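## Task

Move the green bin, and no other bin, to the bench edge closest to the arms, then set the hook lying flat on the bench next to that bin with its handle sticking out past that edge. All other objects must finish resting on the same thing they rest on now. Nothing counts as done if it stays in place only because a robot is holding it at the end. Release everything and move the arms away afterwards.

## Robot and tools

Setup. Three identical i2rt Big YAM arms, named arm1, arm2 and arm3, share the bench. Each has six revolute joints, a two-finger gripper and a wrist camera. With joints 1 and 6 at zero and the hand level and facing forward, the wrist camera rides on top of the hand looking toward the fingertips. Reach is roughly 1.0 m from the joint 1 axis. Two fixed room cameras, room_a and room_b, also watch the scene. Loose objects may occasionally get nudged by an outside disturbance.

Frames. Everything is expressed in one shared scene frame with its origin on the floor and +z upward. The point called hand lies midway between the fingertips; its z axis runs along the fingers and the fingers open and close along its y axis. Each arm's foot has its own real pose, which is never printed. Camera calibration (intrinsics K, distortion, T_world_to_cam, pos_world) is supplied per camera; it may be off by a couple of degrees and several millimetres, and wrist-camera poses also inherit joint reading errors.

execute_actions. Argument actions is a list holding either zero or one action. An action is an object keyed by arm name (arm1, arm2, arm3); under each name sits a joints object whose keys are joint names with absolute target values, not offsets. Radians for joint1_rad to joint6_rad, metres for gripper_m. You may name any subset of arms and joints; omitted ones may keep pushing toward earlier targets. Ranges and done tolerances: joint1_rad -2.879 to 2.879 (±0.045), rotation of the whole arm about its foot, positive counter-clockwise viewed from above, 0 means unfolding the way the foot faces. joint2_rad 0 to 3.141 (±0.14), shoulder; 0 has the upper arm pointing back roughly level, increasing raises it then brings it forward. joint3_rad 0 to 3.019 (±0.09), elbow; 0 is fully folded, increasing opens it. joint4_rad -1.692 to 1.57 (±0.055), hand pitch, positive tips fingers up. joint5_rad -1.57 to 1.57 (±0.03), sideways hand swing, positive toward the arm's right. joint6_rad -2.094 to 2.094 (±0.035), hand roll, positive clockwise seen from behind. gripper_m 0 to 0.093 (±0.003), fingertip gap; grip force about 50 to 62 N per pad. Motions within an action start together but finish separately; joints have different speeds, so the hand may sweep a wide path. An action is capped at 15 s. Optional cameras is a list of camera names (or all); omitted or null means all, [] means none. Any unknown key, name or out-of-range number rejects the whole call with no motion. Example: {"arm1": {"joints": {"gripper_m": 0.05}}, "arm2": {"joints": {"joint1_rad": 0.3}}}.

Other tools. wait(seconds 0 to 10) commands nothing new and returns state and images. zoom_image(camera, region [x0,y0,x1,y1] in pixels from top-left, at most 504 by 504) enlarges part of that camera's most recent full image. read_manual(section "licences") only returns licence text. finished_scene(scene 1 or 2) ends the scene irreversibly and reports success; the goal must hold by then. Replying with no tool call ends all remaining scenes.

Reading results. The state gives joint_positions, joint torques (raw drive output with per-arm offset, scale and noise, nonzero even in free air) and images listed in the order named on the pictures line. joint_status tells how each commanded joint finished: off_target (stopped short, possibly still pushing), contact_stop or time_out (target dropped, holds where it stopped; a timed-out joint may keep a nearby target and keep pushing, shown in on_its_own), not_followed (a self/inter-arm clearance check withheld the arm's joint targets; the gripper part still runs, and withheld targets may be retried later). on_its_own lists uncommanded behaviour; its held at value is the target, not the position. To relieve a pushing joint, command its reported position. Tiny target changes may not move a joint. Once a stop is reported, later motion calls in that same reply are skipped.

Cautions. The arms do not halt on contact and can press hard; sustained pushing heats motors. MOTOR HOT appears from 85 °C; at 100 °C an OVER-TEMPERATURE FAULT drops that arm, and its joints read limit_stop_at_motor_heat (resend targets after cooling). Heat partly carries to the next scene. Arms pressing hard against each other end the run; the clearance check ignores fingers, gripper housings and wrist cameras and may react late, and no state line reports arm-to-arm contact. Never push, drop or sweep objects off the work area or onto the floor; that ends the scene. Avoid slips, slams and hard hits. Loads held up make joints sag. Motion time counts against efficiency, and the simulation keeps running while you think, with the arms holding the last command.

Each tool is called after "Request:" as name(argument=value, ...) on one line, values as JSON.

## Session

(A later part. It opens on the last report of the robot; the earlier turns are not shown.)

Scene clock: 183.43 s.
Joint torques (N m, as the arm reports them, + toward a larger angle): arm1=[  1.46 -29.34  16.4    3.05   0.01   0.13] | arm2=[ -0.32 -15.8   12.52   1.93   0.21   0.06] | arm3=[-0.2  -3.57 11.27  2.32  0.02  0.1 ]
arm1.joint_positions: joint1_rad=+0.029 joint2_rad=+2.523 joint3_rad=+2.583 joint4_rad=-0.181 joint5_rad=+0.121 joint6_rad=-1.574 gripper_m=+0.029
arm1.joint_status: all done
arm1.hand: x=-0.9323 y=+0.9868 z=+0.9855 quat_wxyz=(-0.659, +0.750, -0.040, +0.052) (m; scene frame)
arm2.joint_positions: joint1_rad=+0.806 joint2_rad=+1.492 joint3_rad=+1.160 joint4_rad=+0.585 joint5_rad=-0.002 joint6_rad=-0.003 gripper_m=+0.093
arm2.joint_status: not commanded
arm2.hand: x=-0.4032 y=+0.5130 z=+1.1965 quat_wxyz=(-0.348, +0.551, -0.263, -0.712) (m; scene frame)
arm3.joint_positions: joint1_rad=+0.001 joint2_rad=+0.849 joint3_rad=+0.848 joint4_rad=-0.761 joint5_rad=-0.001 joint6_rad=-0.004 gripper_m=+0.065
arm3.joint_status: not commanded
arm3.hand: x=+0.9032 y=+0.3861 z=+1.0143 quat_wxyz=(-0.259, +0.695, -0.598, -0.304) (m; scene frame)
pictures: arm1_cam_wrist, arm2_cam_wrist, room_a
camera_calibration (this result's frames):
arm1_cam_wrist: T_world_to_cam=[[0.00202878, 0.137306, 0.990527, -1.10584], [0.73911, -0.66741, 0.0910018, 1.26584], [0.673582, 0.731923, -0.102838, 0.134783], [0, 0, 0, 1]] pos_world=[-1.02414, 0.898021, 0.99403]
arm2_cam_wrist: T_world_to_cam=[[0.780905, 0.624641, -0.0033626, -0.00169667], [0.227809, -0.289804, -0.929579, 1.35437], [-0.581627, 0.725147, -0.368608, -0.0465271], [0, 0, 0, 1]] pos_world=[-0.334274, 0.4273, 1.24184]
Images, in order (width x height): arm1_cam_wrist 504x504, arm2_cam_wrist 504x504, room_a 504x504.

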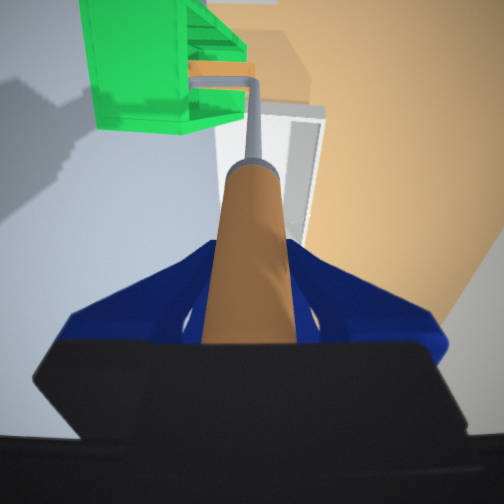

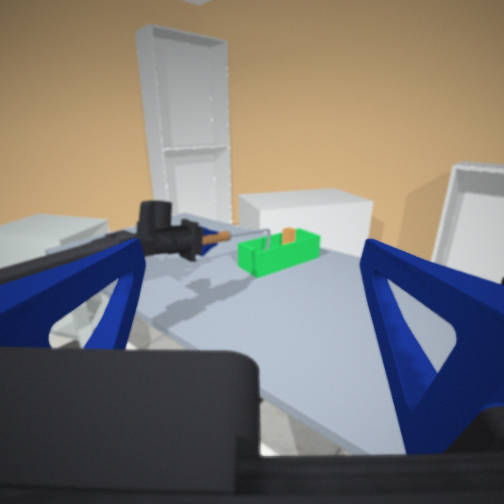

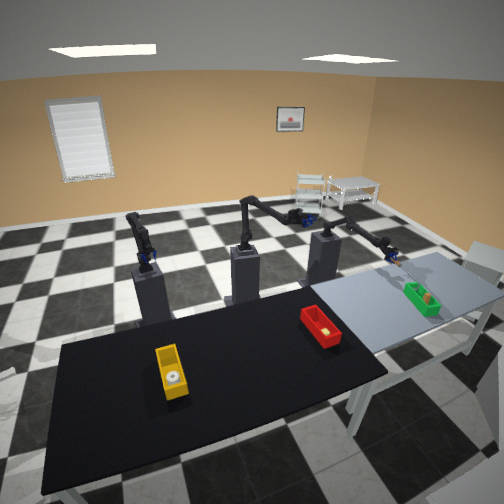

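Request:
execute_actions(actions=[{"arm1":{"joints":{"joint2_rad":2.39,"joint3_rad":2.36,"joint4_rad":0.0}}}], cameras=["arm2_cam_wrist"])

Request:
zoom_image(camera="arm2_cam_wrist", region=[140, 180, 340, 300])

Scene clock: 189.73 s.
Joint torques (N m, as the arm reports them, + toward a larger angle): arm1=[  1.25 -29.01  12.72   3.49   0.01   0.11] | arm2=[ -0.25 -15.9   12.5    1.96   0.22   0.06] | arm3=[ 0.01 -3.82 11.26  2.38  0.03  0.13]
arm1.joint_positions: joint1_rad=+0.029 joint2_rad=+2.449 joint3_rad=+2.329 joint4_rad=-0.030 joint5_rad=+0.121 joint6_rad=-1.573 gripper_m=+0.029
arm1.joint_status: all done
arm1.hand: x=-0.9322 y=+0.9704 z=+0.9356 quat_wxyz=(-0.648, +0.759, -0.040, +0.052) (m; scene frame)
arm2.joint_positions: joint1_rad=+0.806 joint2_rad=+1.492 joint3_rad=+1.160 joint4_rad=+0.585 joint5_rad=-0.002 joint6_rad=-0.003 gripper_m=+0.093
arm2.joint_status: not commanded
arm2.hand: x=-0.4032 y=+0.5130 z=+1.1965 quat_wxyz=(-0.348, +0.551, -0.263, -0.712) (m; scene frame)
arm3.joint_positions: joint1_rad=+0.001 joint2_rad=+0.849 joint3_rad=+0.848 joint4_rad=-0.761 joint5_rad=-0.001 joint6_rad=-0.004 gripper_m=+0.065
arm3.joint_status: not commanded
arm3.hand: x=+0.9032 y=+0.3861 z=+1.0143 quat_wxyz=(-0.259, +0.695, -0.598, -0.304) (m; scene frame)
pictures: arm2_cam_wrist
camera_calibration (this result's frames):
arm2_cam_wrist: T_world_to_cam=[[0.780905, 0.624641, -0.0033626, -0.00169667], [0.227809, -0.289804, -0.929579, 1.35437], [-0.581627, 0.725147, -0.368608, -0.0465271], [0, 0, 0, 1]] pos_world=[-0.334274, 0.4273, 1.24184]
Images, in order (width x height): arm2_cam_wrist 504x504.

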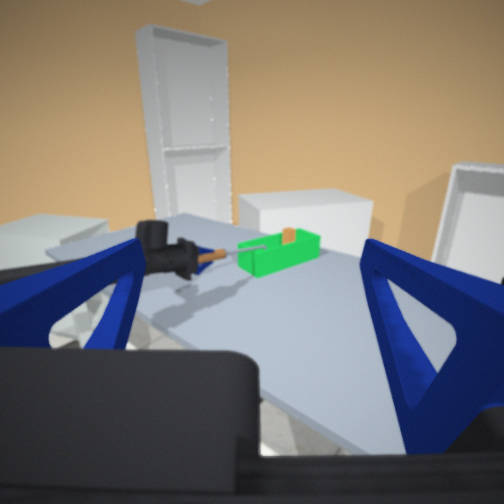

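Region (140, 180, 340, 300) of arm2_cam_wrist's 504x504 image, scaled by 2.520, with more detail than that image has; it fills the top 302 rows of this view, and the rest is white.

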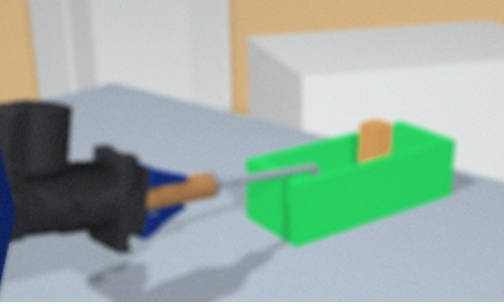

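Request:
execute_actions(actions=[{"arm1":{"joints":{"joint2_rad":2.11,"joint3_rad":1.865,"joint4_rad":0.25}}}], cameras=["arm2_cam_wrist","room_a"])

Scene clock: 193.53 s.
Joint torques (N m, as the arm reports them, + toward a larger angle): arm1=[  1.37 -24.16  12.49   3.27   0.01   0.12] | arm2=[  0.   -15.81  12.5    1.98   0.21   0.06] | arm3=[ 0.35 -3.99 11.23  2.43  0.01  0.12]
arm1.joint_positions: joint1_rad=+0.029 joint2_rad=+2.148 joint3_rad=+1.832 joint4_rad=+0.224 joint5_rad=+0.121 joint6_rad=-1.573 gripper_m=+0.029
arm1.joint_status: all done
arm1.hand: x=-0.9333 y=+0.8848 z=+0.9681 quat_wxyz=(-0.670, +0.740, -0.041, +0.051) (m; scene frame)
arm2.joint_positions: joint1_rad=+0.806 joint2_rad=+1.492 joint3_rad=+1.160 joint4_rad=+0.585 joint5_rad=-0.002 joint6_rad=-0.003 gripper_m=+0.093
arm2.joint_status: not commanded
arm2.hand: x=-0.4032 y=+0.5130 z=+1.1965 quat_wxyz=(-0.348, +0.551, -0.263, -0.712) (m; scene frame)
arm3.joint_positions: joint1_rad=+0.001 joint2_rad=+0.849 joint3_rad=+0.848 joint4_rad=-0.761 joint5_rad=-0.001 joint6_rad=-0.004 gripper_m=+0.065
arm3.joint_status: not commanded
arm3.hand: x=+0.9032 y=+0.3861 z=+1.0143 quat_wxyz=(-0.259, +0.695, -0.598, -0.304) (m; scene frame)
pictures: arm2_cam_wrist, room_a
camera_calibration (this result's frames):
arm2_cam_wrist: T_world_to_cam=[[0.780905, 0.624641, -0.0033626, -0.00169667], [0.227809, -0.289804, -0.929579, 1.35437], [-0.581627, 0.725147, -0.368608, -0.0465271], [0, 0, 0, 1]] pos_world=[-0.334274, 0.4273, 1.24184]
Images, in order (width x height): arm2_cam_wrist 504x504, room_a 504x504.

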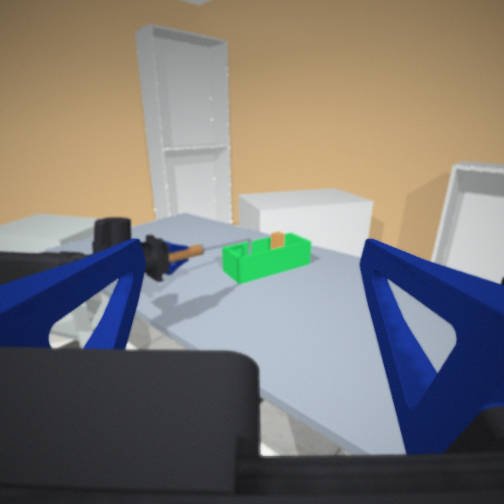

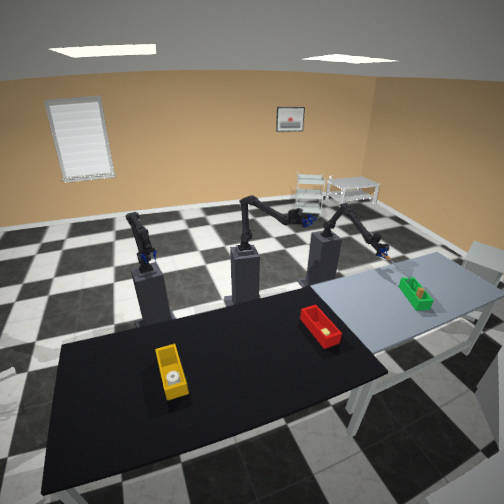

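Request:
execute_actions(actions=[{"arm1":{"joints":{"joint2_rad":1.885,"joint3_rad":1.405,"joint4_rad":0.42}},"arm2":{"joints":{"joint5_rad":-0.35,"joint4_rad":0.45}}}], cameras=["arm2_cam_wrist","room_a"])

Scene clock: 197.57 s.
Joint torques (N m, as the arm reports them, + toward a larger angle): arm1=[  1.61 -20.23  11.17   3.69   0.     0.12] | arm2=[  0.04 -15.8   12.57   1.08   0.06   0.06] | arm3=[ 0.4  -3.74 11.26  2.35 -0.01  0.13]
arm1.joint_positions: joint1_rad=+0.028 joint2_rad=+1.922 joint3_rad=+1.377 joint4_rad=+0.387 joint5_rad=+0.121 joint6_rad=-1.573 gripper_m=+0.029
arm1.joint_status: all done
arm1.hand: x=-0.9338 y=+0.7765 z=+0.9258 quat_wxyz=(-0.645, +0.761, -0.040, +0.052) (m; scene frame)
arm2.joint_positions: joint1_rad=+0.806 joint2_rad=+1.492 joint3_rad=+1.160 joint4_rad=+0.462 joint5_rad=-0.347 joint6_rad=-0.003 gripper_m=+0.093
arm2.joint_status: all done
arm2.hand: x=-0.4457 y=+0.4741 z=+1.1650 quat_wxyz=(-0.224, +0.641, -0.164, -0.715) (m; scene frame)
arm3.joint_positions: joint1_rad=+0.001 joint2_rad=+0.849 joint3_rad=+0.848 joint4_rad=-0.761 joint5_rad=-0.001 joint6_rad=-0.004 gripper_m=+0.065
arm3.joint_status: not commanded
arm3.hand: x=+0.9032 y=+0.3861 z=+1.0143 quat_wxyz=(-0.259, +0.695, -0.598, -0.304) (m; scene frame)
pictures: arm2_cam_wrist, room_a
camera_calibration (this result's frames):
arm2_cam_wrist: T_world_to_cam=[[0.527364, 0.848669, 0.0405986, -0.214796], [0.434039, -0.228019, -0.87156, 1.31859], [-0.730409, 0.477251, -0.488604, 0.136325], [0, 0, 0, 1]] pos_world=[-0.359471, 0.417893, 1.22456]
Images, in order (width x height): arm2_cam_wrist 504x504, room_a 504x504.

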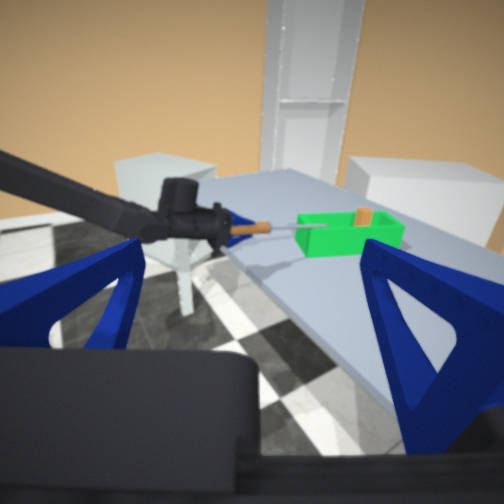

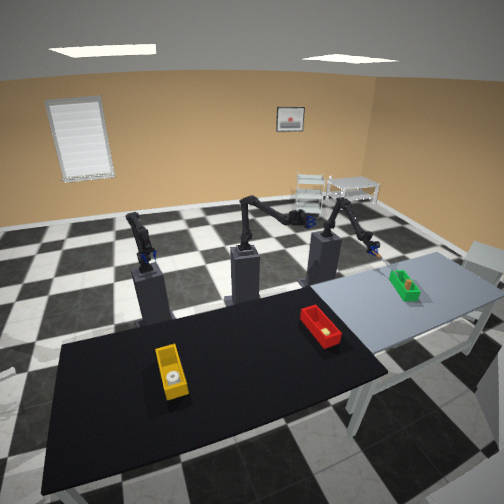

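Request:
execute_actions(actions=[{"arm1":{"joints":{"joint2_rad":1.63,"joint3_rad":1.055,"joint4_rad":0.53}}}], cameras=["arm2_cam_wrist","room_b"])

Scene clock: 201.80 s.
Joint torques (N m, as the arm reports them, + toward a larger angle): arm1=[  1.29 -16.31  10.46   4.34   0.     0.11] | arm2=[  0.04 -15.96  12.58   1.08   0.04   0.07] | arm3=[-0.29 -3.96 11.23  2.3   0.05  0.1 ]
arm1.joint_positions: joint1_rad=+0.028 joint2_rad=+1.668 joint3_rad=+1.031 joint4_rad=+0.481 joint5_rad=+0.121 joint6_rad=-1.573 gripper_m=+0.029
arm1.joint_status: all done
arm1.hand: x=-0.9350 y=+0.6675 z=+0.9359 quat_wxyz=(-0.646, +0.761, -0.040, +0.052) (m; scene frame)
arm2.joint_positions: joint1_rad=+0.806 joint2_rad=+1.492 joint3_rad=+1.160 joint4_rad=+0.462 joint5_rad=-0.347 joint6_rad=-0.003 gripper_m=+0.093
arm2.joint_status: not commanded
arm2.hand: x=-0.4457 y=+0.4741 z=+1.1650 quat_wxyz=(-0.224, +0.641, -0.164, -0.715) (m; scene frame)
arm3.joint_positions: joint1_rad=+0.001 joint2_rad=+0.849 joint3_rad=+0.848 joint4_rad=-0.761 joint5_rad=-0.001 joint6_rad=-0.004 gripper_m=+0.065
arm3.joint_status: not commanded
arm3.hand: x=+0.9032 y=+0.3861 z=+1.0143 quat_wxyz=(-0.259, +0.695, -0.598, -0.304) (m; scene frame)
pictures: arm2_cam_wrist, room_b
camera_calibration (this result's frames):
arm2_cam_wrist: T_world_to_cam=[[0.527364, 0.848669, 0.0405986, -0.214796], [0.434039, -0.228019, -0.87156, 1.31859], [-0.730409, 0.477251, -0.488604, 0.136325], [0, 0, 0, 1]] pos_world=[-0.359471, 0.417893, 1.22456]
Images, in order (width x height): arm2_cam_wrist 504x504, room_b 504x504.

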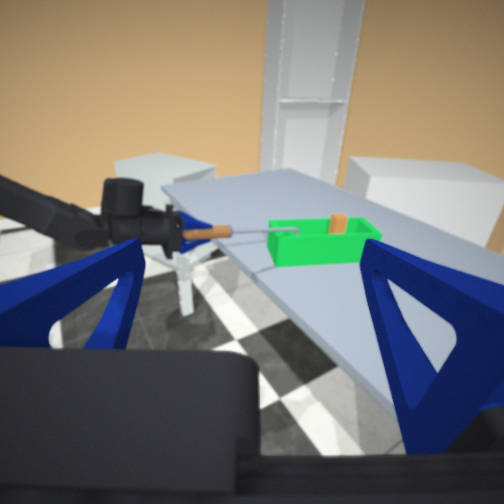

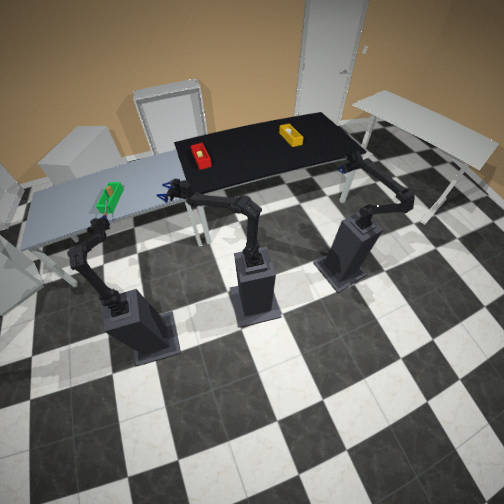

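Request:
execute_actions(actions=[{"arm1":{"joints":{"joint2_rad":1.475,"joint3_rad":0.865,"joint4_rad":0.57}}}], cameras=["arm2_cam_wrist","room_b"])

Request:
zoom_image(camera="arm2_cam_wrist", region=[160, 190, 380, 320])

Request:
zoom_image(camera="room_b", region=[40, 160, 180, 270])

Scene clock: 206.60 s.
Joint torques (N m, as the arm reports them, + toward a larger angle): arm1=[  1.5  -14.03  10.7    4.31   0.01   0.12] | arm2=[ -0.1  -15.87  12.57   1.15   0.04   0.06] | arm3=[-0.03 -3.6  11.13  2.26 -0.02  0.09]
arm1.joint_positions: joint1_rad=+0.029 joint2_rad=+1.517 joint3_rad=+0.833 joint4_rad=+0.523 joint5_rad=+0.121 joint6_rad=-1.573 gripper_m=+0.029
arm1.joint_status: all done
arm1.hand: x=-0.9360 y=+0.5994 z=+0.9322 quat_wxyz=(-0.643, +0.763, -0.040, +0.052) (m; scene frame)
arm2.joint_positions: joint1_rad=+0.806 joint2_rad=+1.492 joint3_rad=+1.160 joint4_rad=+0.462 joint5_rad=-0.347 joint6_rad=-0.003 gripper_m=+0.093
arm2.joint_status: not commanded
arm2.hand: x=-0.4457 y=+0.4741 z=+1.1650 quat_wxyz=(-0.224, +0.641, -0.164, -0.715) (m; scene frame)
arm3.joint_positions: joint1_rad=+0.001 joint2_rad=+0.849 joint3_rad=+0.848 joint4_rad=-0.761 joint5_rad=-0.001 joint6_rad=-0.004 gripper_m=+0.065
arm3.joint_status: not commanded
arm3.hand: x=+0.9032 y=+0.3861 z=+1.0143 quat_wxyz=(-0.259, +0.695, -0.598, -0.304) (m; scene frame)
pictures: arm2_cam_wrist, room_b
camera_calibration (this result's frames):
arm2_cam_wrist: T_world_to_cam=[[0.527364, 0.848669, 0.0405986, -0.214796], [0.434039, -0.228019, -0.87156, 1.31859], [-0.730409, 0.477251, -0.488604, 0.136325], [0, 0, 0, 1]] pos_world=[-0.359471, 0.417893, 1.22456]
Images, in order (width x height): arm2_cam_wrist 504x504, room_b 504x504.

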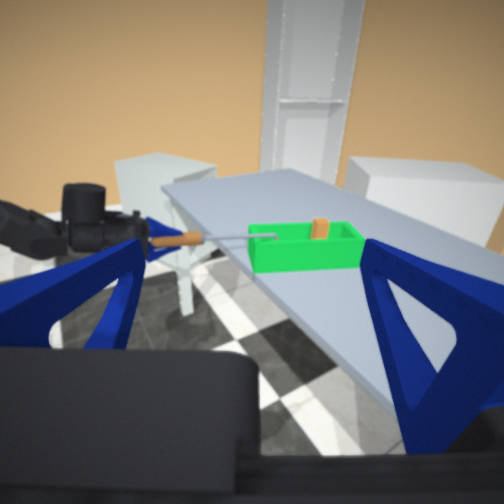

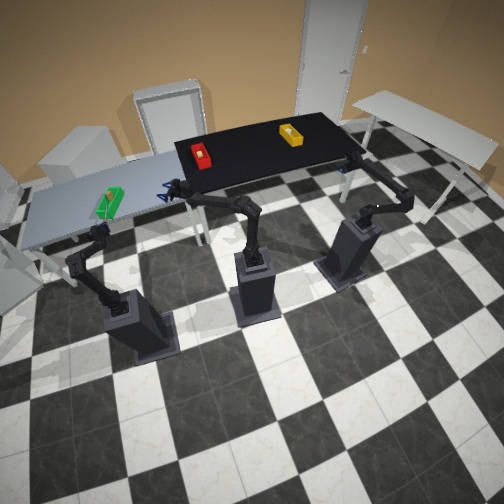

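Region (160, 190, 380, 320) of arm2_cam_wrist's 504x504 image, scaled by 2.291, with more detail than that image has; it fills the top 298 rows of this view, and the rest is white.

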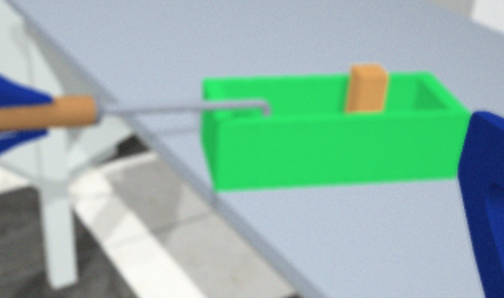

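Region (40, 160, 180, 270) of room_b's 504x504 image, scaled by 3.600, with more detail than that image has; it fills the top 396 rows of this view, and the rest is white.

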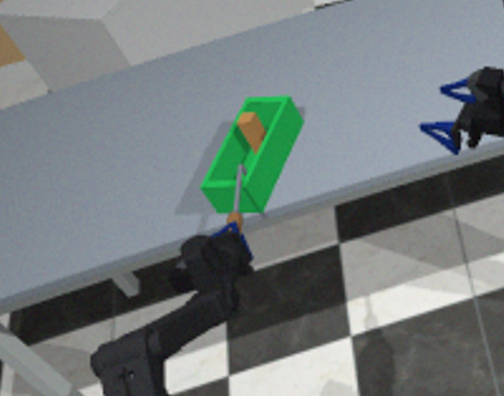

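Request:
execute_actions(actions=[{"arm1":{"joints":{"joint2_rad":1.50,"joint3_rad":1.06,"joint4_rad":0.58}}}], cameras=["arm2_cam_wrist"])

Request:
execute_actions(actions=[{"arm1":{"joints":{"joint1_rad":0.22,"joint5_rad":0.25}}}], cameras=[])

Request:
execute_actions(actions=[{"arm1":{"joints":{"joint2_rad":1.97,"joint3_rad":1.42,"joint4_rad":0.57}}}], cameras=["arm2_cam_wrist","room_a","room_b"])

Scene clock: 214.03 s.
Joint torques (N m, as the arm reports them, + toward a larger angle): arm1=[  1.52 -14.7   13.84   4.09   0.01   0.13] | arm2=[  0.01 -15.88  12.59   1.08   0.03   0.08] | arm3=[ 0.22 -3.73 11.16  2.32  0.03  0.14]
arm1.joint_positions: joint1_rad=+0.029 joint2_rad=+1.532 joint3_rad=+0.999 joint4_rad=+0.540 joint5_rad=+0.121 joint6_rad=-1.575 gripper_m=+0.029
arm1.joint_status: all done
arm1.hand: x=-0.9361 y=+0.6419 z=+1.0195 quat_wxyz=(-0.705, +0.706, -0.043, +0.050) (m; scene frame)
arm2.joint_positions: joint1_rad=+0.806 joint2_rad=+1.492 joint3_rad=+1.160 joint4_rad=+0.462 joint5_rad=-0.347 joint6_rad=-0.003 gripper_m=+0.093
arm2.joint_status: not commanded
arm2.hand: x=-0.4457 y=+0.4741 z=+1.1650 quat_wxyz=(-0.224, +0.641, -0.164, -0.715) (m; scene frame)
arm3.joint_positions: joint1_rad=+0.001 joint2_rad=+0.849 joint3_rad=+0.848 joint4_rad=-0.761 joint5_rad=-0.001 joint6_rad=-0.004 gripper_m=+0.065
arm3.joint_status: not commanded
arm3.hand: x=+0.9032 y=+0.3861 z=+1.0143 quat_wxyz=(-0.259, +0.695, -0.598, -0.304) (m; scene frame)
pictures: arm2_cam_wrist
camera_calibration (this result's frames):
arm2_cam_wrist: T_world_to_cam=[[0.527364, 0.848669, 0.0405986, -0.214796], [0.434039, -0.228019, -0.87156, 1.31859], [-0.730409, 0.477251, -0.488604, 0.136325], [0, 0, 0, 1]] pos_world=[-0.359471, 0.417893, 1.22456]
Images, in order (width x height): arm2_cam_wrist 504x504.

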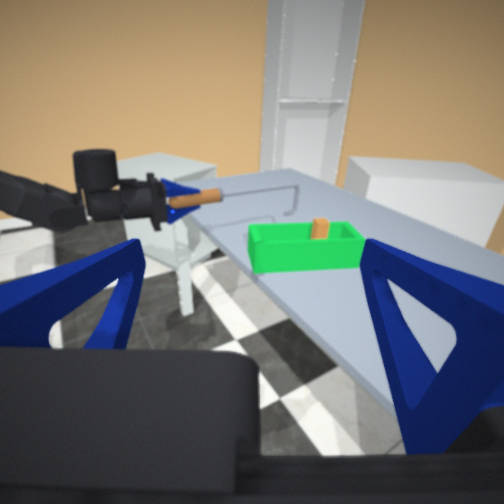

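Scene clock: 215.27 s.
Joint torques (N m, as the arm reports them, + toward a larger angle): arm1=[  0.99 -14.43  13.68   3.94   0.07   0.13] | arm2=[ -0.04 -15.8   12.59   1.1    0.05   0.07] | arm3=[ 0.22 -3.33 11.17  2.42  0.04  0.14]
arm1.joint_positions: joint1_rad=+0.222 joint2_rad=+1.532 joint3_rad=+0.999 joint4_rad=+0.540 joint5_rad=+0.249 joint6_rad=-1.575 gripper_m=+0.029
arm1.joint_status: all done
arm1.hand: x=-1.0391 y=+0.6351 z=+1.0189 quat_wxyz=(-0.706, +0.707, -0.020, +0.027) (m; scene frame)
arm2.joint_positions: joint1_rad=+0.806 joint2_rad=+1.492 joint3_rad=+1.160 joint4_rad=+0.462 joint5_rad=-0.347 joint6_rad=-0.003 gripper_m=+0.093
arm2.joint_status: not commanded
arm2.hand: x=-0.4457 y=+0.4741 z=+1.1650 quat_wxyz=(-0.224, +0.641, -0.164, -0.715) (m; scene frame)
arm3.joint_positions: joint1_rad=+0.001 joint2_rad=+0.849 joint3_rad=+0.848 joint4_rad=-0.761 joint5_rad=-0.001 joint6_rad=-0.004 gripper_m=+0.065
arm3.joint_status: not commanded
arm3.hand: x=+0.9032 y=+0.3861 z=+1.0143 quat_wxyz=(-0.259, +0.695, -0.598, -0.304) (m; scene frame)
pictures: none
No camera images: the call's "cameras" was empty. Leave "cameras" out to get every camera's image.

Scene clock: 216.57 s.
Joint torques (N m, as the arm reports them, + toward a larger angle): arm1=[  0.8  -20.36  13.23   2.5    0.03   0.08] | arm2=[ -0.02 -15.92  12.6    1.1    0.04   0.07] | arm3=[ 0.64 -3.72 11.24  2.34  0.05  0.09]
arm1.joint_positions: joint1_rad=+0.222 joint2_rad=+2.001 joint3_rad=+1.359 joint4_rad=+0.560 joint5_rad=+0.250 joint6_rad=-1.570 gripper_m=+0.029
arm1.joint_status: all done
arm1.hand: x=-1.0642 y=+0.7744 z=+0.8969 quat_wxyz=(-0.675, +0.737, -0.016, +0.032) (m; scene frame)
arm2.joint_positions: joint1_rad=+0.806 joint2_rad=+1.492 joint3_rad=+1.160 joint4_rad=+0.462 joint5_rad=-0.347 joint6_rad=-0.003 gripper_m=+0.093
arm2.joint_status: not commanded
arm2.hand: x=-0.4457 y=+0.4741 z=+1.1650 quat_wxyz=(-0.224, +0.641, -0.164, -0.715) (m; scene frame)
arm3.joint_positions: joint1_rad=+0.001 joint2_rad=+0.849 joint3_rad=+0.848 joint4_rad=-0.761 joint5_rad=-0.001 joint6_rad=-0.004 gripper_m=+0.065
arm3.joint_status: not commanded
arm3.hand: x=+0.9032 y=+0.3861 z=+1.0143 quat_wxyz=(-0.259, +0.695, -0.598, -0.304) (m; scene frame)
pictures: arm2_cam_wrist, room_a, room_b
camera_calibration (this result's frames):
arm2_cam_wrist: T_world_to_cam=[[0.527364, 0.848669, 0.0405986, -0.214796], [0.434039, -0.228019, -0.87156, 1.31859], [-0.730409, 0.477251, -0.488604, 0.136325], [0, 0, 0, 1]] pos_world=[-0.359471, 0.417893, 1.22456]
Images, in order (width x height): arm2_cam_wrist 504x504, room_a 504x504, room_b 504x504.

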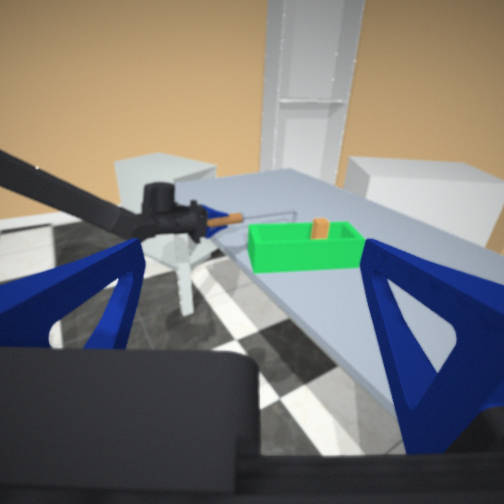

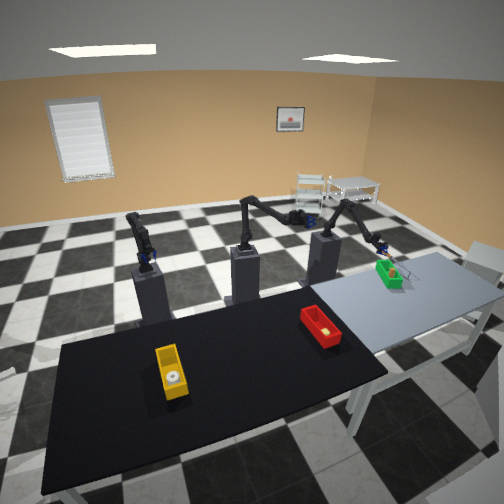

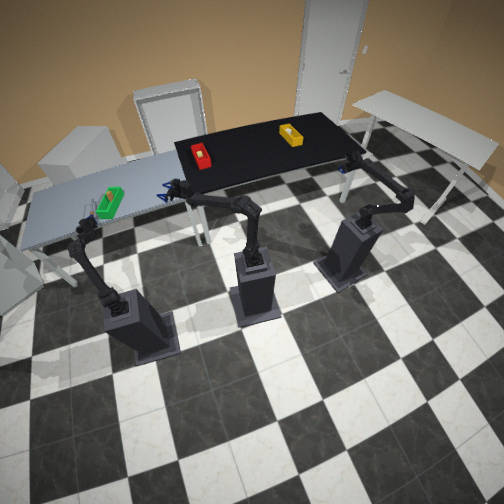

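Request:
execute_actions(actions=[{"arm1":{"joints":{"joint6_rad":-0.7,"joint2_rad":2.02,"joint3_rad":1.33,"joint4_rad":0.68}}}], cameras=[])

Request:
execute_actions(actions=[{"arm1":{"joints":{"joint6_rad":0,"joint2_rad":2.07,"joint3_rad":1.27,"joint4_rad":0.82}}}], cameras=["arm1_cam_wrist","arm2_cam_wrist","room_a"])

Request:
zoom_image(camera="arm2_cam_wrist", region=[110, 170, 330, 300])

Scene clock: 223.13 s.
Joint torques (N m, as the arm reports them, + toward a larger angle): arm1=[  0.76 -19.11  10.03   3.68  -0.02   0.22] | arm2=[ -0.14 -15.82  12.57   1.05   0.04   0.07] | arm3=[ 0.06 -3.48 11.25  2.38  0.01  0.11]
arm1.joint_positions: joint1_rad=+0.222 joint2_rad=+2.037 joint3_rad=+1.303 joint4_rad=+0.647 joint5_rad=+0.251 joint6_rad=-0.713 gripper_m=+0.029
arm1.joint_status: all done
arm1.hand: x=-1.0614 y=+0.7631 z=+0.8602 quat_wxyz=(-0.626, +0.665, -0.321, -0.250) (m; scene frame)
arm2.joint_positions: joint1_rad=+0.806 joint2_rad=+1.492 joint3_rad=+1.160 joint4_rad=+0.462 joint5_rad=-0.347 joint6_rad=-0.003 gripper_m=+0.093
arm2.joint_status: not commanded
arm2.hand: x=-0.4457 y=+0.4741 z=+1.1650 quat_wxyz=(-0.224, +0.641, -0.164, -0.715) (m; scene frame)
arm3.joint_positions: joint1_rad=+0.001 joint2_rad=+0.849 joint3_rad=+0.848 joint4_rad=-0.761 joint5_rad=-0.001 joint6_rad=-0.004 gripper_m=+0.065
arm3.joint_status: not commanded
arm3.hand: x=+0.9032 y=+0.3861 z=+1.0143 quat_wxyz=(-0.259, +0.695, -0.598, -0.304) (m; scene frame)
pictures: none
No camera images: the call's "cameras" was empty. Leave "cameras" out to get every camera's image.

Scene clock: 224.80 s.
Joint torques (N m, as the arm reports them, + toward a larger angle): arm1=[  0.79 -18.49   8.96   4.25   0.     0.1 ] | arm2=[ -0.05 -15.91  12.63   1.14   0.04   0.06] | arm3=[ 0.46 -4.35 11.26  2.44  0.06  0.14]
arm1.joint_positions: joint1_rad=+0.222 joint2_rad=+2.082 joint3_rad=+1.248 joint4_rad=+0.774 joint5_rad=+0.251 joint6_rad=-0.008 gripper_m=+0.029
arm1.joint_status: all done
arm1.hand: x=-1.0590 y=+0.7502 z=+0.8294 quat_wxyz=(-0.507, +0.506, -0.526, -0.459) (m; scene frame)
arm2.joint_positions: joint1_rad=+0.806 joint2_rad=+1.492 joint3_rad=+1.160 joint4_rad=+0.462 joint5_rad=-0.347 joint6_rad=-0.003 gripper_m=+0.093
arm2.joint_status: not commanded
arm2.hand: x=-0.4457 y=+0.4741 z=+1.1650 quat_wxyz=(-0.224, +0.641, -0.164, -0.715) (m; scene frame)
arm3.joint_positions: joint1_rad=+0.001 joint2_rad=+0.849 joint3_rad=+0.848 joint4_rad=-0.761 joint5_rad=-0.001 joint6_rad=-0.004 gripper_m=+0.065
arm3.joint_status: not commanded
arm3.hand: x=+0.9032 y=+0.3861 z=+1.0143 quat_wxyz=(-0.259, +0.695, -0.598, -0.304) (m; scene frame)
pictures: arm1_cam_wrist, arm2_cam_wrist, room_a
camera_calibration (this result's frames):
arm1_cam_wrist: T_world_to_cam=[[0.998089, -0.0584367, 0.0200914, 1.08809], [-0.0207381, -0.623037, -0.781917, 1.10176], [0.0582103, 0.780006, -0.623059, 0.120944], [0, 0, 0, 1]] pos_world=[-1.0702, 0.655683, 0.914976]
arm2_cam_wrist: T_world_to_cam=[[0.527364, 0.848669, 0.0405986, -0.214796], [0.434039, -0.228019, -0.87156, 1.31859], [-0.730409, 0.477251, -0.488604, 0.136325], [0, 0, 0, 1]] pos_world=[-0.359471, 0.417893, 1.22456]
Images, in order (width x height): arm1_cam_wrist 504x504, arm2_cam_wrist 504x504, room_a 504x504.

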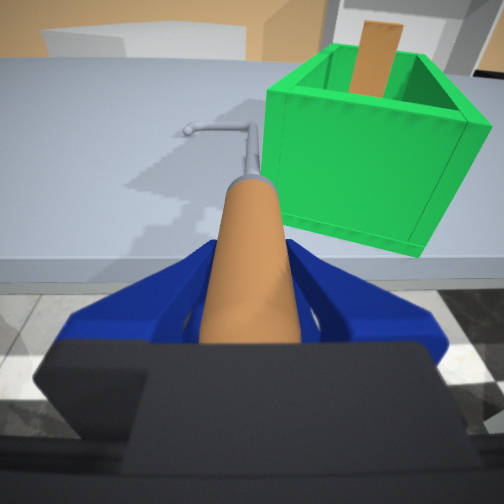

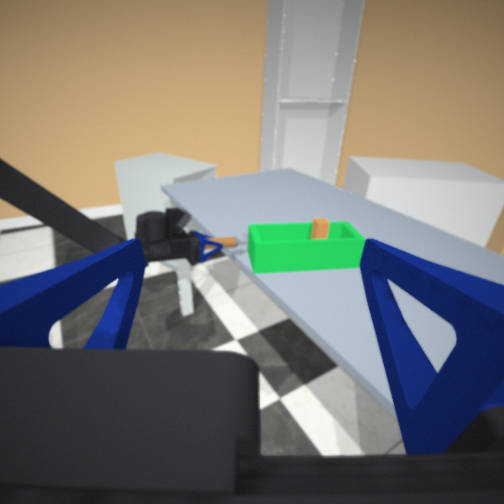

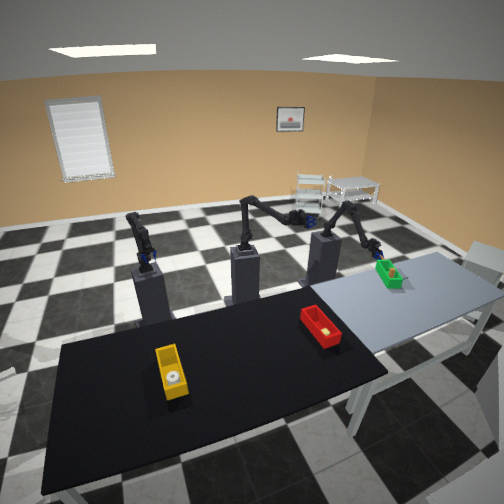

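Region (110, 170, 330, 300) of arm2_cam_wrist's 504x504 image, scaled by 2.291, with more detail than that image has; it fills the top 298 rows of this view, and the rest is white.

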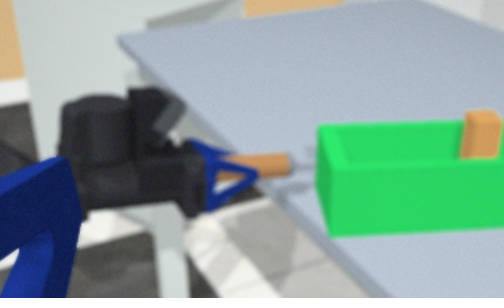

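Request:
execute_actions(actions=[{"arm1":{"joints":{"joint1_rad":0.245,"joint2_rad":2.16,"joint3_rad":1.415,"joint4_rad":0.82}}}], cameras=["arm1_cam_wrist","arm2_cam_wrist"])

Scene clock: 231.50 s.
Joint torques (N m, as the arm reports them, + toward a larger angle): arm1=[  1.62 -19.62  12.07   3.64  -0.01   0.  ] | arm2=[ -0.02 -15.91  12.59   1.12   0.04   0.07] | arm3=[ 0.22 -3.84 11.22  2.35  0.03  0.12]
arm1.joint_positions: joint1_rad=+0.237 joint2_rad=+2.172 joint3_rad=+1.353 joint4_rad=+0.787 joint5_rad=+0.251 joint6_rad=-0.001 gripper_m=+0.029
arm1.joint_status: all done
arm1.hand: x=-1.0764 y=+0.7782 z=+0.8165 quat_wxyz=(-0.507, +0.499, -0.519, -0.473) (m; scene frame)
arm2.joint_positions: joint1_rad=+0.806 joint2_rad=+1.492 joint3_rad=+1.160 joint4_rad=+0.462 joint5_rad=-0.347 joint6_rad=-0.003 gripper_m=+0.093
arm2.joint_status: not commanded
arm2.hand: x=-0.4457 y=+0.4741 z=+1.1650 quat_wxyz=(-0.224, +0.641, -0.164, -0.715) (m; scene frame)
arm3.joint_positions: joint1_rad=+0.001 joint2_rad=+0.849 joint3_rad=+0.848 joint4_rad=-0.761 joint5_rad=-0.001 joint6_rad=-0.004 gripper_m=+0.065
arm3.joint_status: not commanded
arm3.hand: x=+0.9032 y=+0.3861 z=+1.0143 quat_wxyz=(-0.259, +0.695, -0.598, -0.304) (m; scene frame)
pictures: arm1_cam_wrist, arm2_cam_wrist
camera_calibration (this result's frames):
arm1_cam_wrist: T_world_to_cam=[[0.999023, -0.0438246, 0.00561527, 1.10883], [-0.0218809, -0.601151, -0.798836, 1.10432], [0.0383843, 0.797933, -0.601522, 0.0392444], [0, 0, 0, 1]] pos_world=[-1.08509, 0.681143, 0.899553]
arm2_cam_wrist: T_world_to_cam=[[0.527364, 0.848669, 0.0405986, -0.214796], [0.434039, -0.228019, -0.87156, 1.31859], [-0.730409, 0.477251, -0.488604, 0.136325], [0, 0, 0, 1]] pos_world=[-0.359471, 0.417893, 1.22456]
Images, in order (width x height): arm1_cam_wrist 504x504, arm2_cam_wrist 504x504.

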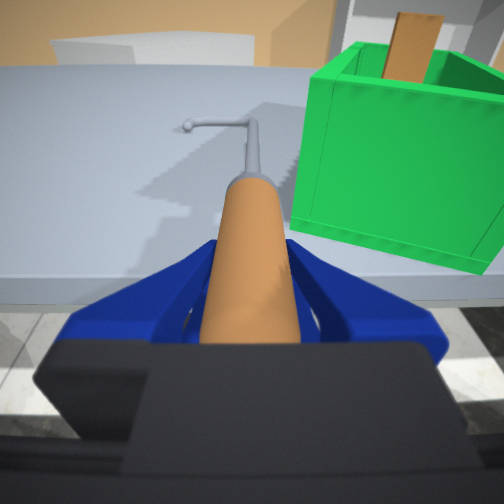

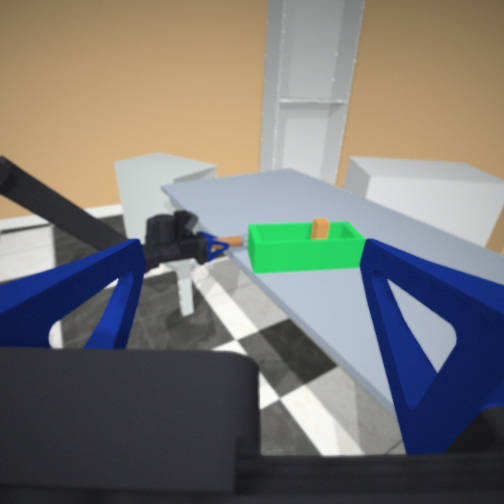

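Request:
execute_actions(actions=[{"arm1":{"joints":{"joint2_rad":2.195}}}], cameras=[])

Request:
execute_actions(actions=[{"arm1":{"joints":{"gripper_m":0.07}}}], cameras=["arm1_cam_wrist"])

Request:
execute_actions(actions=[{"arm1":{"joints":{"joint2_rad":2.0,"joint3_rad":0.9,"joint4_rad":1.05}}}], cameras=["arm1_cam_wrist","room_b"])

Scene clock: 236.13 s.
Joint torques (N m, as the arm reports them, + toward a larger angle): arm1=[  1.57 -18.51  11.73   3.23   0.    -0.06] | arm2=[ -0.05 -15.88  12.59   1.15   0.05   0.06] | arm3=[ 0.61 -3.89 11.2   2.37  0.03  0.11]
arm1.joint_positions: joint1_rad=+0.237 joint2_rad=+2.188 joint3_rad=+1.358 joint4_rad=+0.795 joint5_rad=+0.251 joint6_rad=+0.004 gripper_m=+0.029
arm1.joint_status: all done
arm1.hand: x=-1.0766 y=+0.7794 z=+0.8082 quat_wxyz=(-0.505, +0.499, -0.521, -0.474) (m; scene frame)
arm2.joint_positions: joint1_rad=+0.806 joint2_rad=+1.492 joint3_rad=+1.160 joint4_rad=+0.462 joint5_rad=-0.347 joint6_rad=-0.003 gripper_m=+0.093
arm2.joint_status: not commanded
arm2.hand: x=-0.4457 y=+0.4741 z=+1.1650 quat_wxyz=(-0.224, +0.641, -0.164, -0.715) (m; scene frame)
arm3.joint_positions: joint1_rad=+0.001 joint2_rad=+0.849 joint3_rad=+0.848 joint4_rad=-0.761 joint5_rad=-0.001 joint6_rad=-0.004 gripper_m=+0.065
arm3.joint_status: not commanded
arm3.hand: x=+0.9032 y=+0.3861 z=+1.0143 quat_wxyz=(-0.259, +0.695, -0.598, -0.304) (m; scene frame)
pictures: none
No camera images: the call's "cameras" was empty. Leave "cameras" out to get every camera's image.

Scene clock: 236.80 s.
Joint torques (N m, as the arm reports them, + toward a larger angle): arm1=[  1.59 -18.42  10.64   2.92  -0.01  -0.06] | arm2=[ -0.01 -15.88  12.55   1.08   0.05   0.06] | arm3=[ 0.42 -3.95 11.34  2.23  0.04  0.12]
arm1.joint_positions: joint1_rad=+0.237 joint2_rad=+2.188 joint3_rad=+1.373 joint4_rad=+0.802 joint5_rad=+0.251 joint6_rad=+0.004 gripper_m=+0.070
arm1.joint_status: all done
arm1.hand: x=-1.0775 y=+0.7838 z=+0.8173 quat_wxyz=(-0.509, +0.493, -0.517, -0.480) (m; scene frame)
arm2.joint_positions: joint1_rad=+0.806 joint2_rad=+1.492 joint3_rad=+1.160 joint4_rad=+0.462 joint5_rad=-0.347 joint6_rad=-0.003 gripper_m=+0.093
arm2.joint_status: not commanded
arm2.hand: x=-0.4457 y=+0.4741 z=+1.1650 quat_wxyz=(-0.224, +0.641, -0.164, -0.715) (m; scene frame)
arm3.joint_positions: joint1_rad=+0.001 joint2_rad=+0.849 joint3_rad=+0.848 joint4_rad=-0.761 joint5_rad=-0.001 joint6_rad=-0.004 gripper_m=+0.065
arm3.joint_status: not commanded
arm3.hand: x=+0.9032 y=+0.3861 z=+1.0143 quat_wxyz=(-0.259, +0.695, -0.598, -0.304) (m; scene frame)
pictures: arm1_cam_wrist
camera_calibration (this result's frames):
arm1_cam_wrist: T_world_to_cam=[[0.999032, -0.0438879, -0.00296426, 1.11727], [-0.0281683, -0.586533, -0.809435, 1.09873], [0.0337858, 0.808736, -0.587201, 0.0101456], [0, 0, 0, 1]] pos_world=[-1.08558, 0.685269, 0.898618]
Images, in order (width x height): arm1_cam_wrist 504x504.

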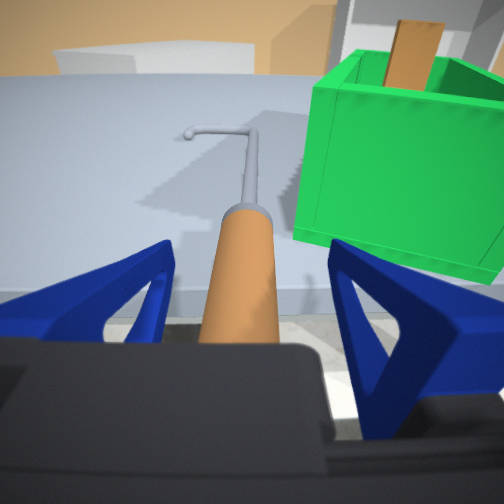

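Scene clock: 238.10 s.
Joint torques (N m, as the arm reports them, + toward a larger angle): arm1=[  1.6  -14.21   6.3    2.54   0.    -0.06] | arm2=[ -0.12 -15.76  12.61   1.12   0.04   0.06] | arm3=[ 0.16 -3.35 11.09  2.29  0.02  0.15]
arm1.joint_positions: joint1_rad=+0.237 joint2_rad=+1.994 joint3_rad=+0.888 joint4_rad=+1.038 joint5_rad=+0.251 joint6_rad=+0.004 gripper_m=+0.070
arm1.joint_status: all done
arm1.hand: x=-1.0482 y=+0.6381 z=+0.7902 quat_wxyz=(-0.499, +0.509, -0.527, -0.464) (m; scene frame)
arm2.joint_positions: joint1_rad=+0.806 joint2_rad=+1.492 joint3_rad=+1.160 joint4_rad=+0.462 joint5_rad=-0.347 joint6_rad=-0.003 gripper_m=+0.093
arm2.joint_status: not commanded
arm2.hand: x=-0.4457 y=+0.4741 z=+1.1650 quat_wxyz=(-0.224, +0.641, -0.164, -0.715) (m; scene frame)
arm3.joint_positions: joint1_rad=+0.001 joint2_rad=+0.849 joint3_rad=+0.848 joint4_rad=-0.761 joint5_rad=-0.001 joint6_rad=-0.004 gripper_m=+0.065
arm3.joint_status: not commanded
arm3.hand: x=+0.9032 y=+0.3861 z=+1.0143 quat_wxyz=(-0.259, +0.695, -0.598, -0.304) (m; scene frame)
pictures: arm1_cam_wrist, room_b
camera_calibration (this result's frames):
arm1_cam_wrist: T_world_to_cam=[[0.998985, -0.0439463, 0.00992265, 1.07126], [-0.0199191, -0.628386, -0.777647, 1.00239], [0.0404099, 0.776659, -0.628623, 0.171287], [0, 0, 0, 1]] pos_world=[-1.05713, 0.543933, 0.876549]
Images, in order (width x height): arm1_cam_wrist 504x504, room_b 504x504.

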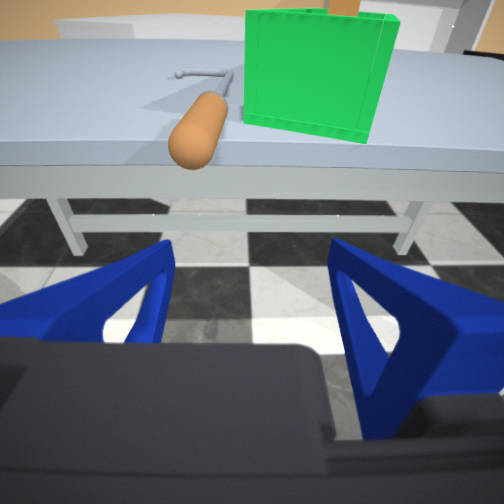

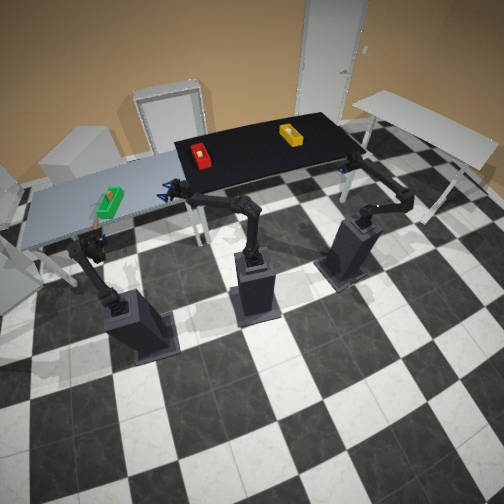

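Request:
execute_actions(actions=[{"arm1":{"joints":{"joint2_rad":1.5,"joint3_rad":0.45}}}], cameras=["room_b"])

Request:
finished_scene(scene=1)

Scene clock: 241.57 s.
Joint torques (N m, as the arm reports them, + toward a larger angle): arm1=[ 1.57 -7.97  5.86  2.6   0.   -0.06] | arm2=[ -0.12 -15.91  12.58   1.05   0.04   0.06] | arm3=[ 0.3  -3.42 11.32  2.35 -0.01  0.12]
arm1.joint_positions: joint1_rad=+0.237 joint2_rad=+1.502 joint3_rad=+0.448 joint4_rad=+1.038 joint5_rad=+0.251 joint6_rad=+0.004 gripper_m=+0.070
arm1.joint_status: all done
arm1.hand: x=-1.0177 y=+0.4842 z=+0.8784 quat_wxyz=(-0.509, +0.494, -0.517, -0.479) (m; scene frame)
arm2.joint_positions: joint1_rad=+0.806 joint2_rad=+1.492 joint3_rad=+1.160 joint4_rad=+0.462 joint5_rad=-0.347 joint6_rad=-0.003 gripper_m=+0.093
arm2.joint_status: not commanded
arm2.hand: x=-0.4457 y=+0.4741 z=+1.1650 quat_wxyz=(-0.224, +0.641, -0.164, -0.715) (m; scene frame)
arm3.joint_positions: joint1_rad=+0.001 joint2_rad=+0.849 joint3_rad=+0.848 joint4_rad=-0.761 joint5_rad=-0.001 joint6_rad=-0.004 gripper_m=+0.065
arm3.joint_status: not commanded
arm3.hand: x=+0.9032 y=+0.3861 z=+1.0143 quat_wxyz=(-0.259, +0.695, -0.598, -0.304) (m; scene frame)
pictures: room_b
Images, in order (width x height): room_b 504x504.

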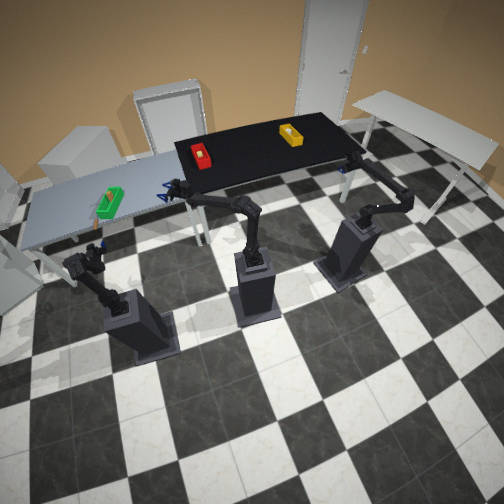

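The scene is finished: the task was done.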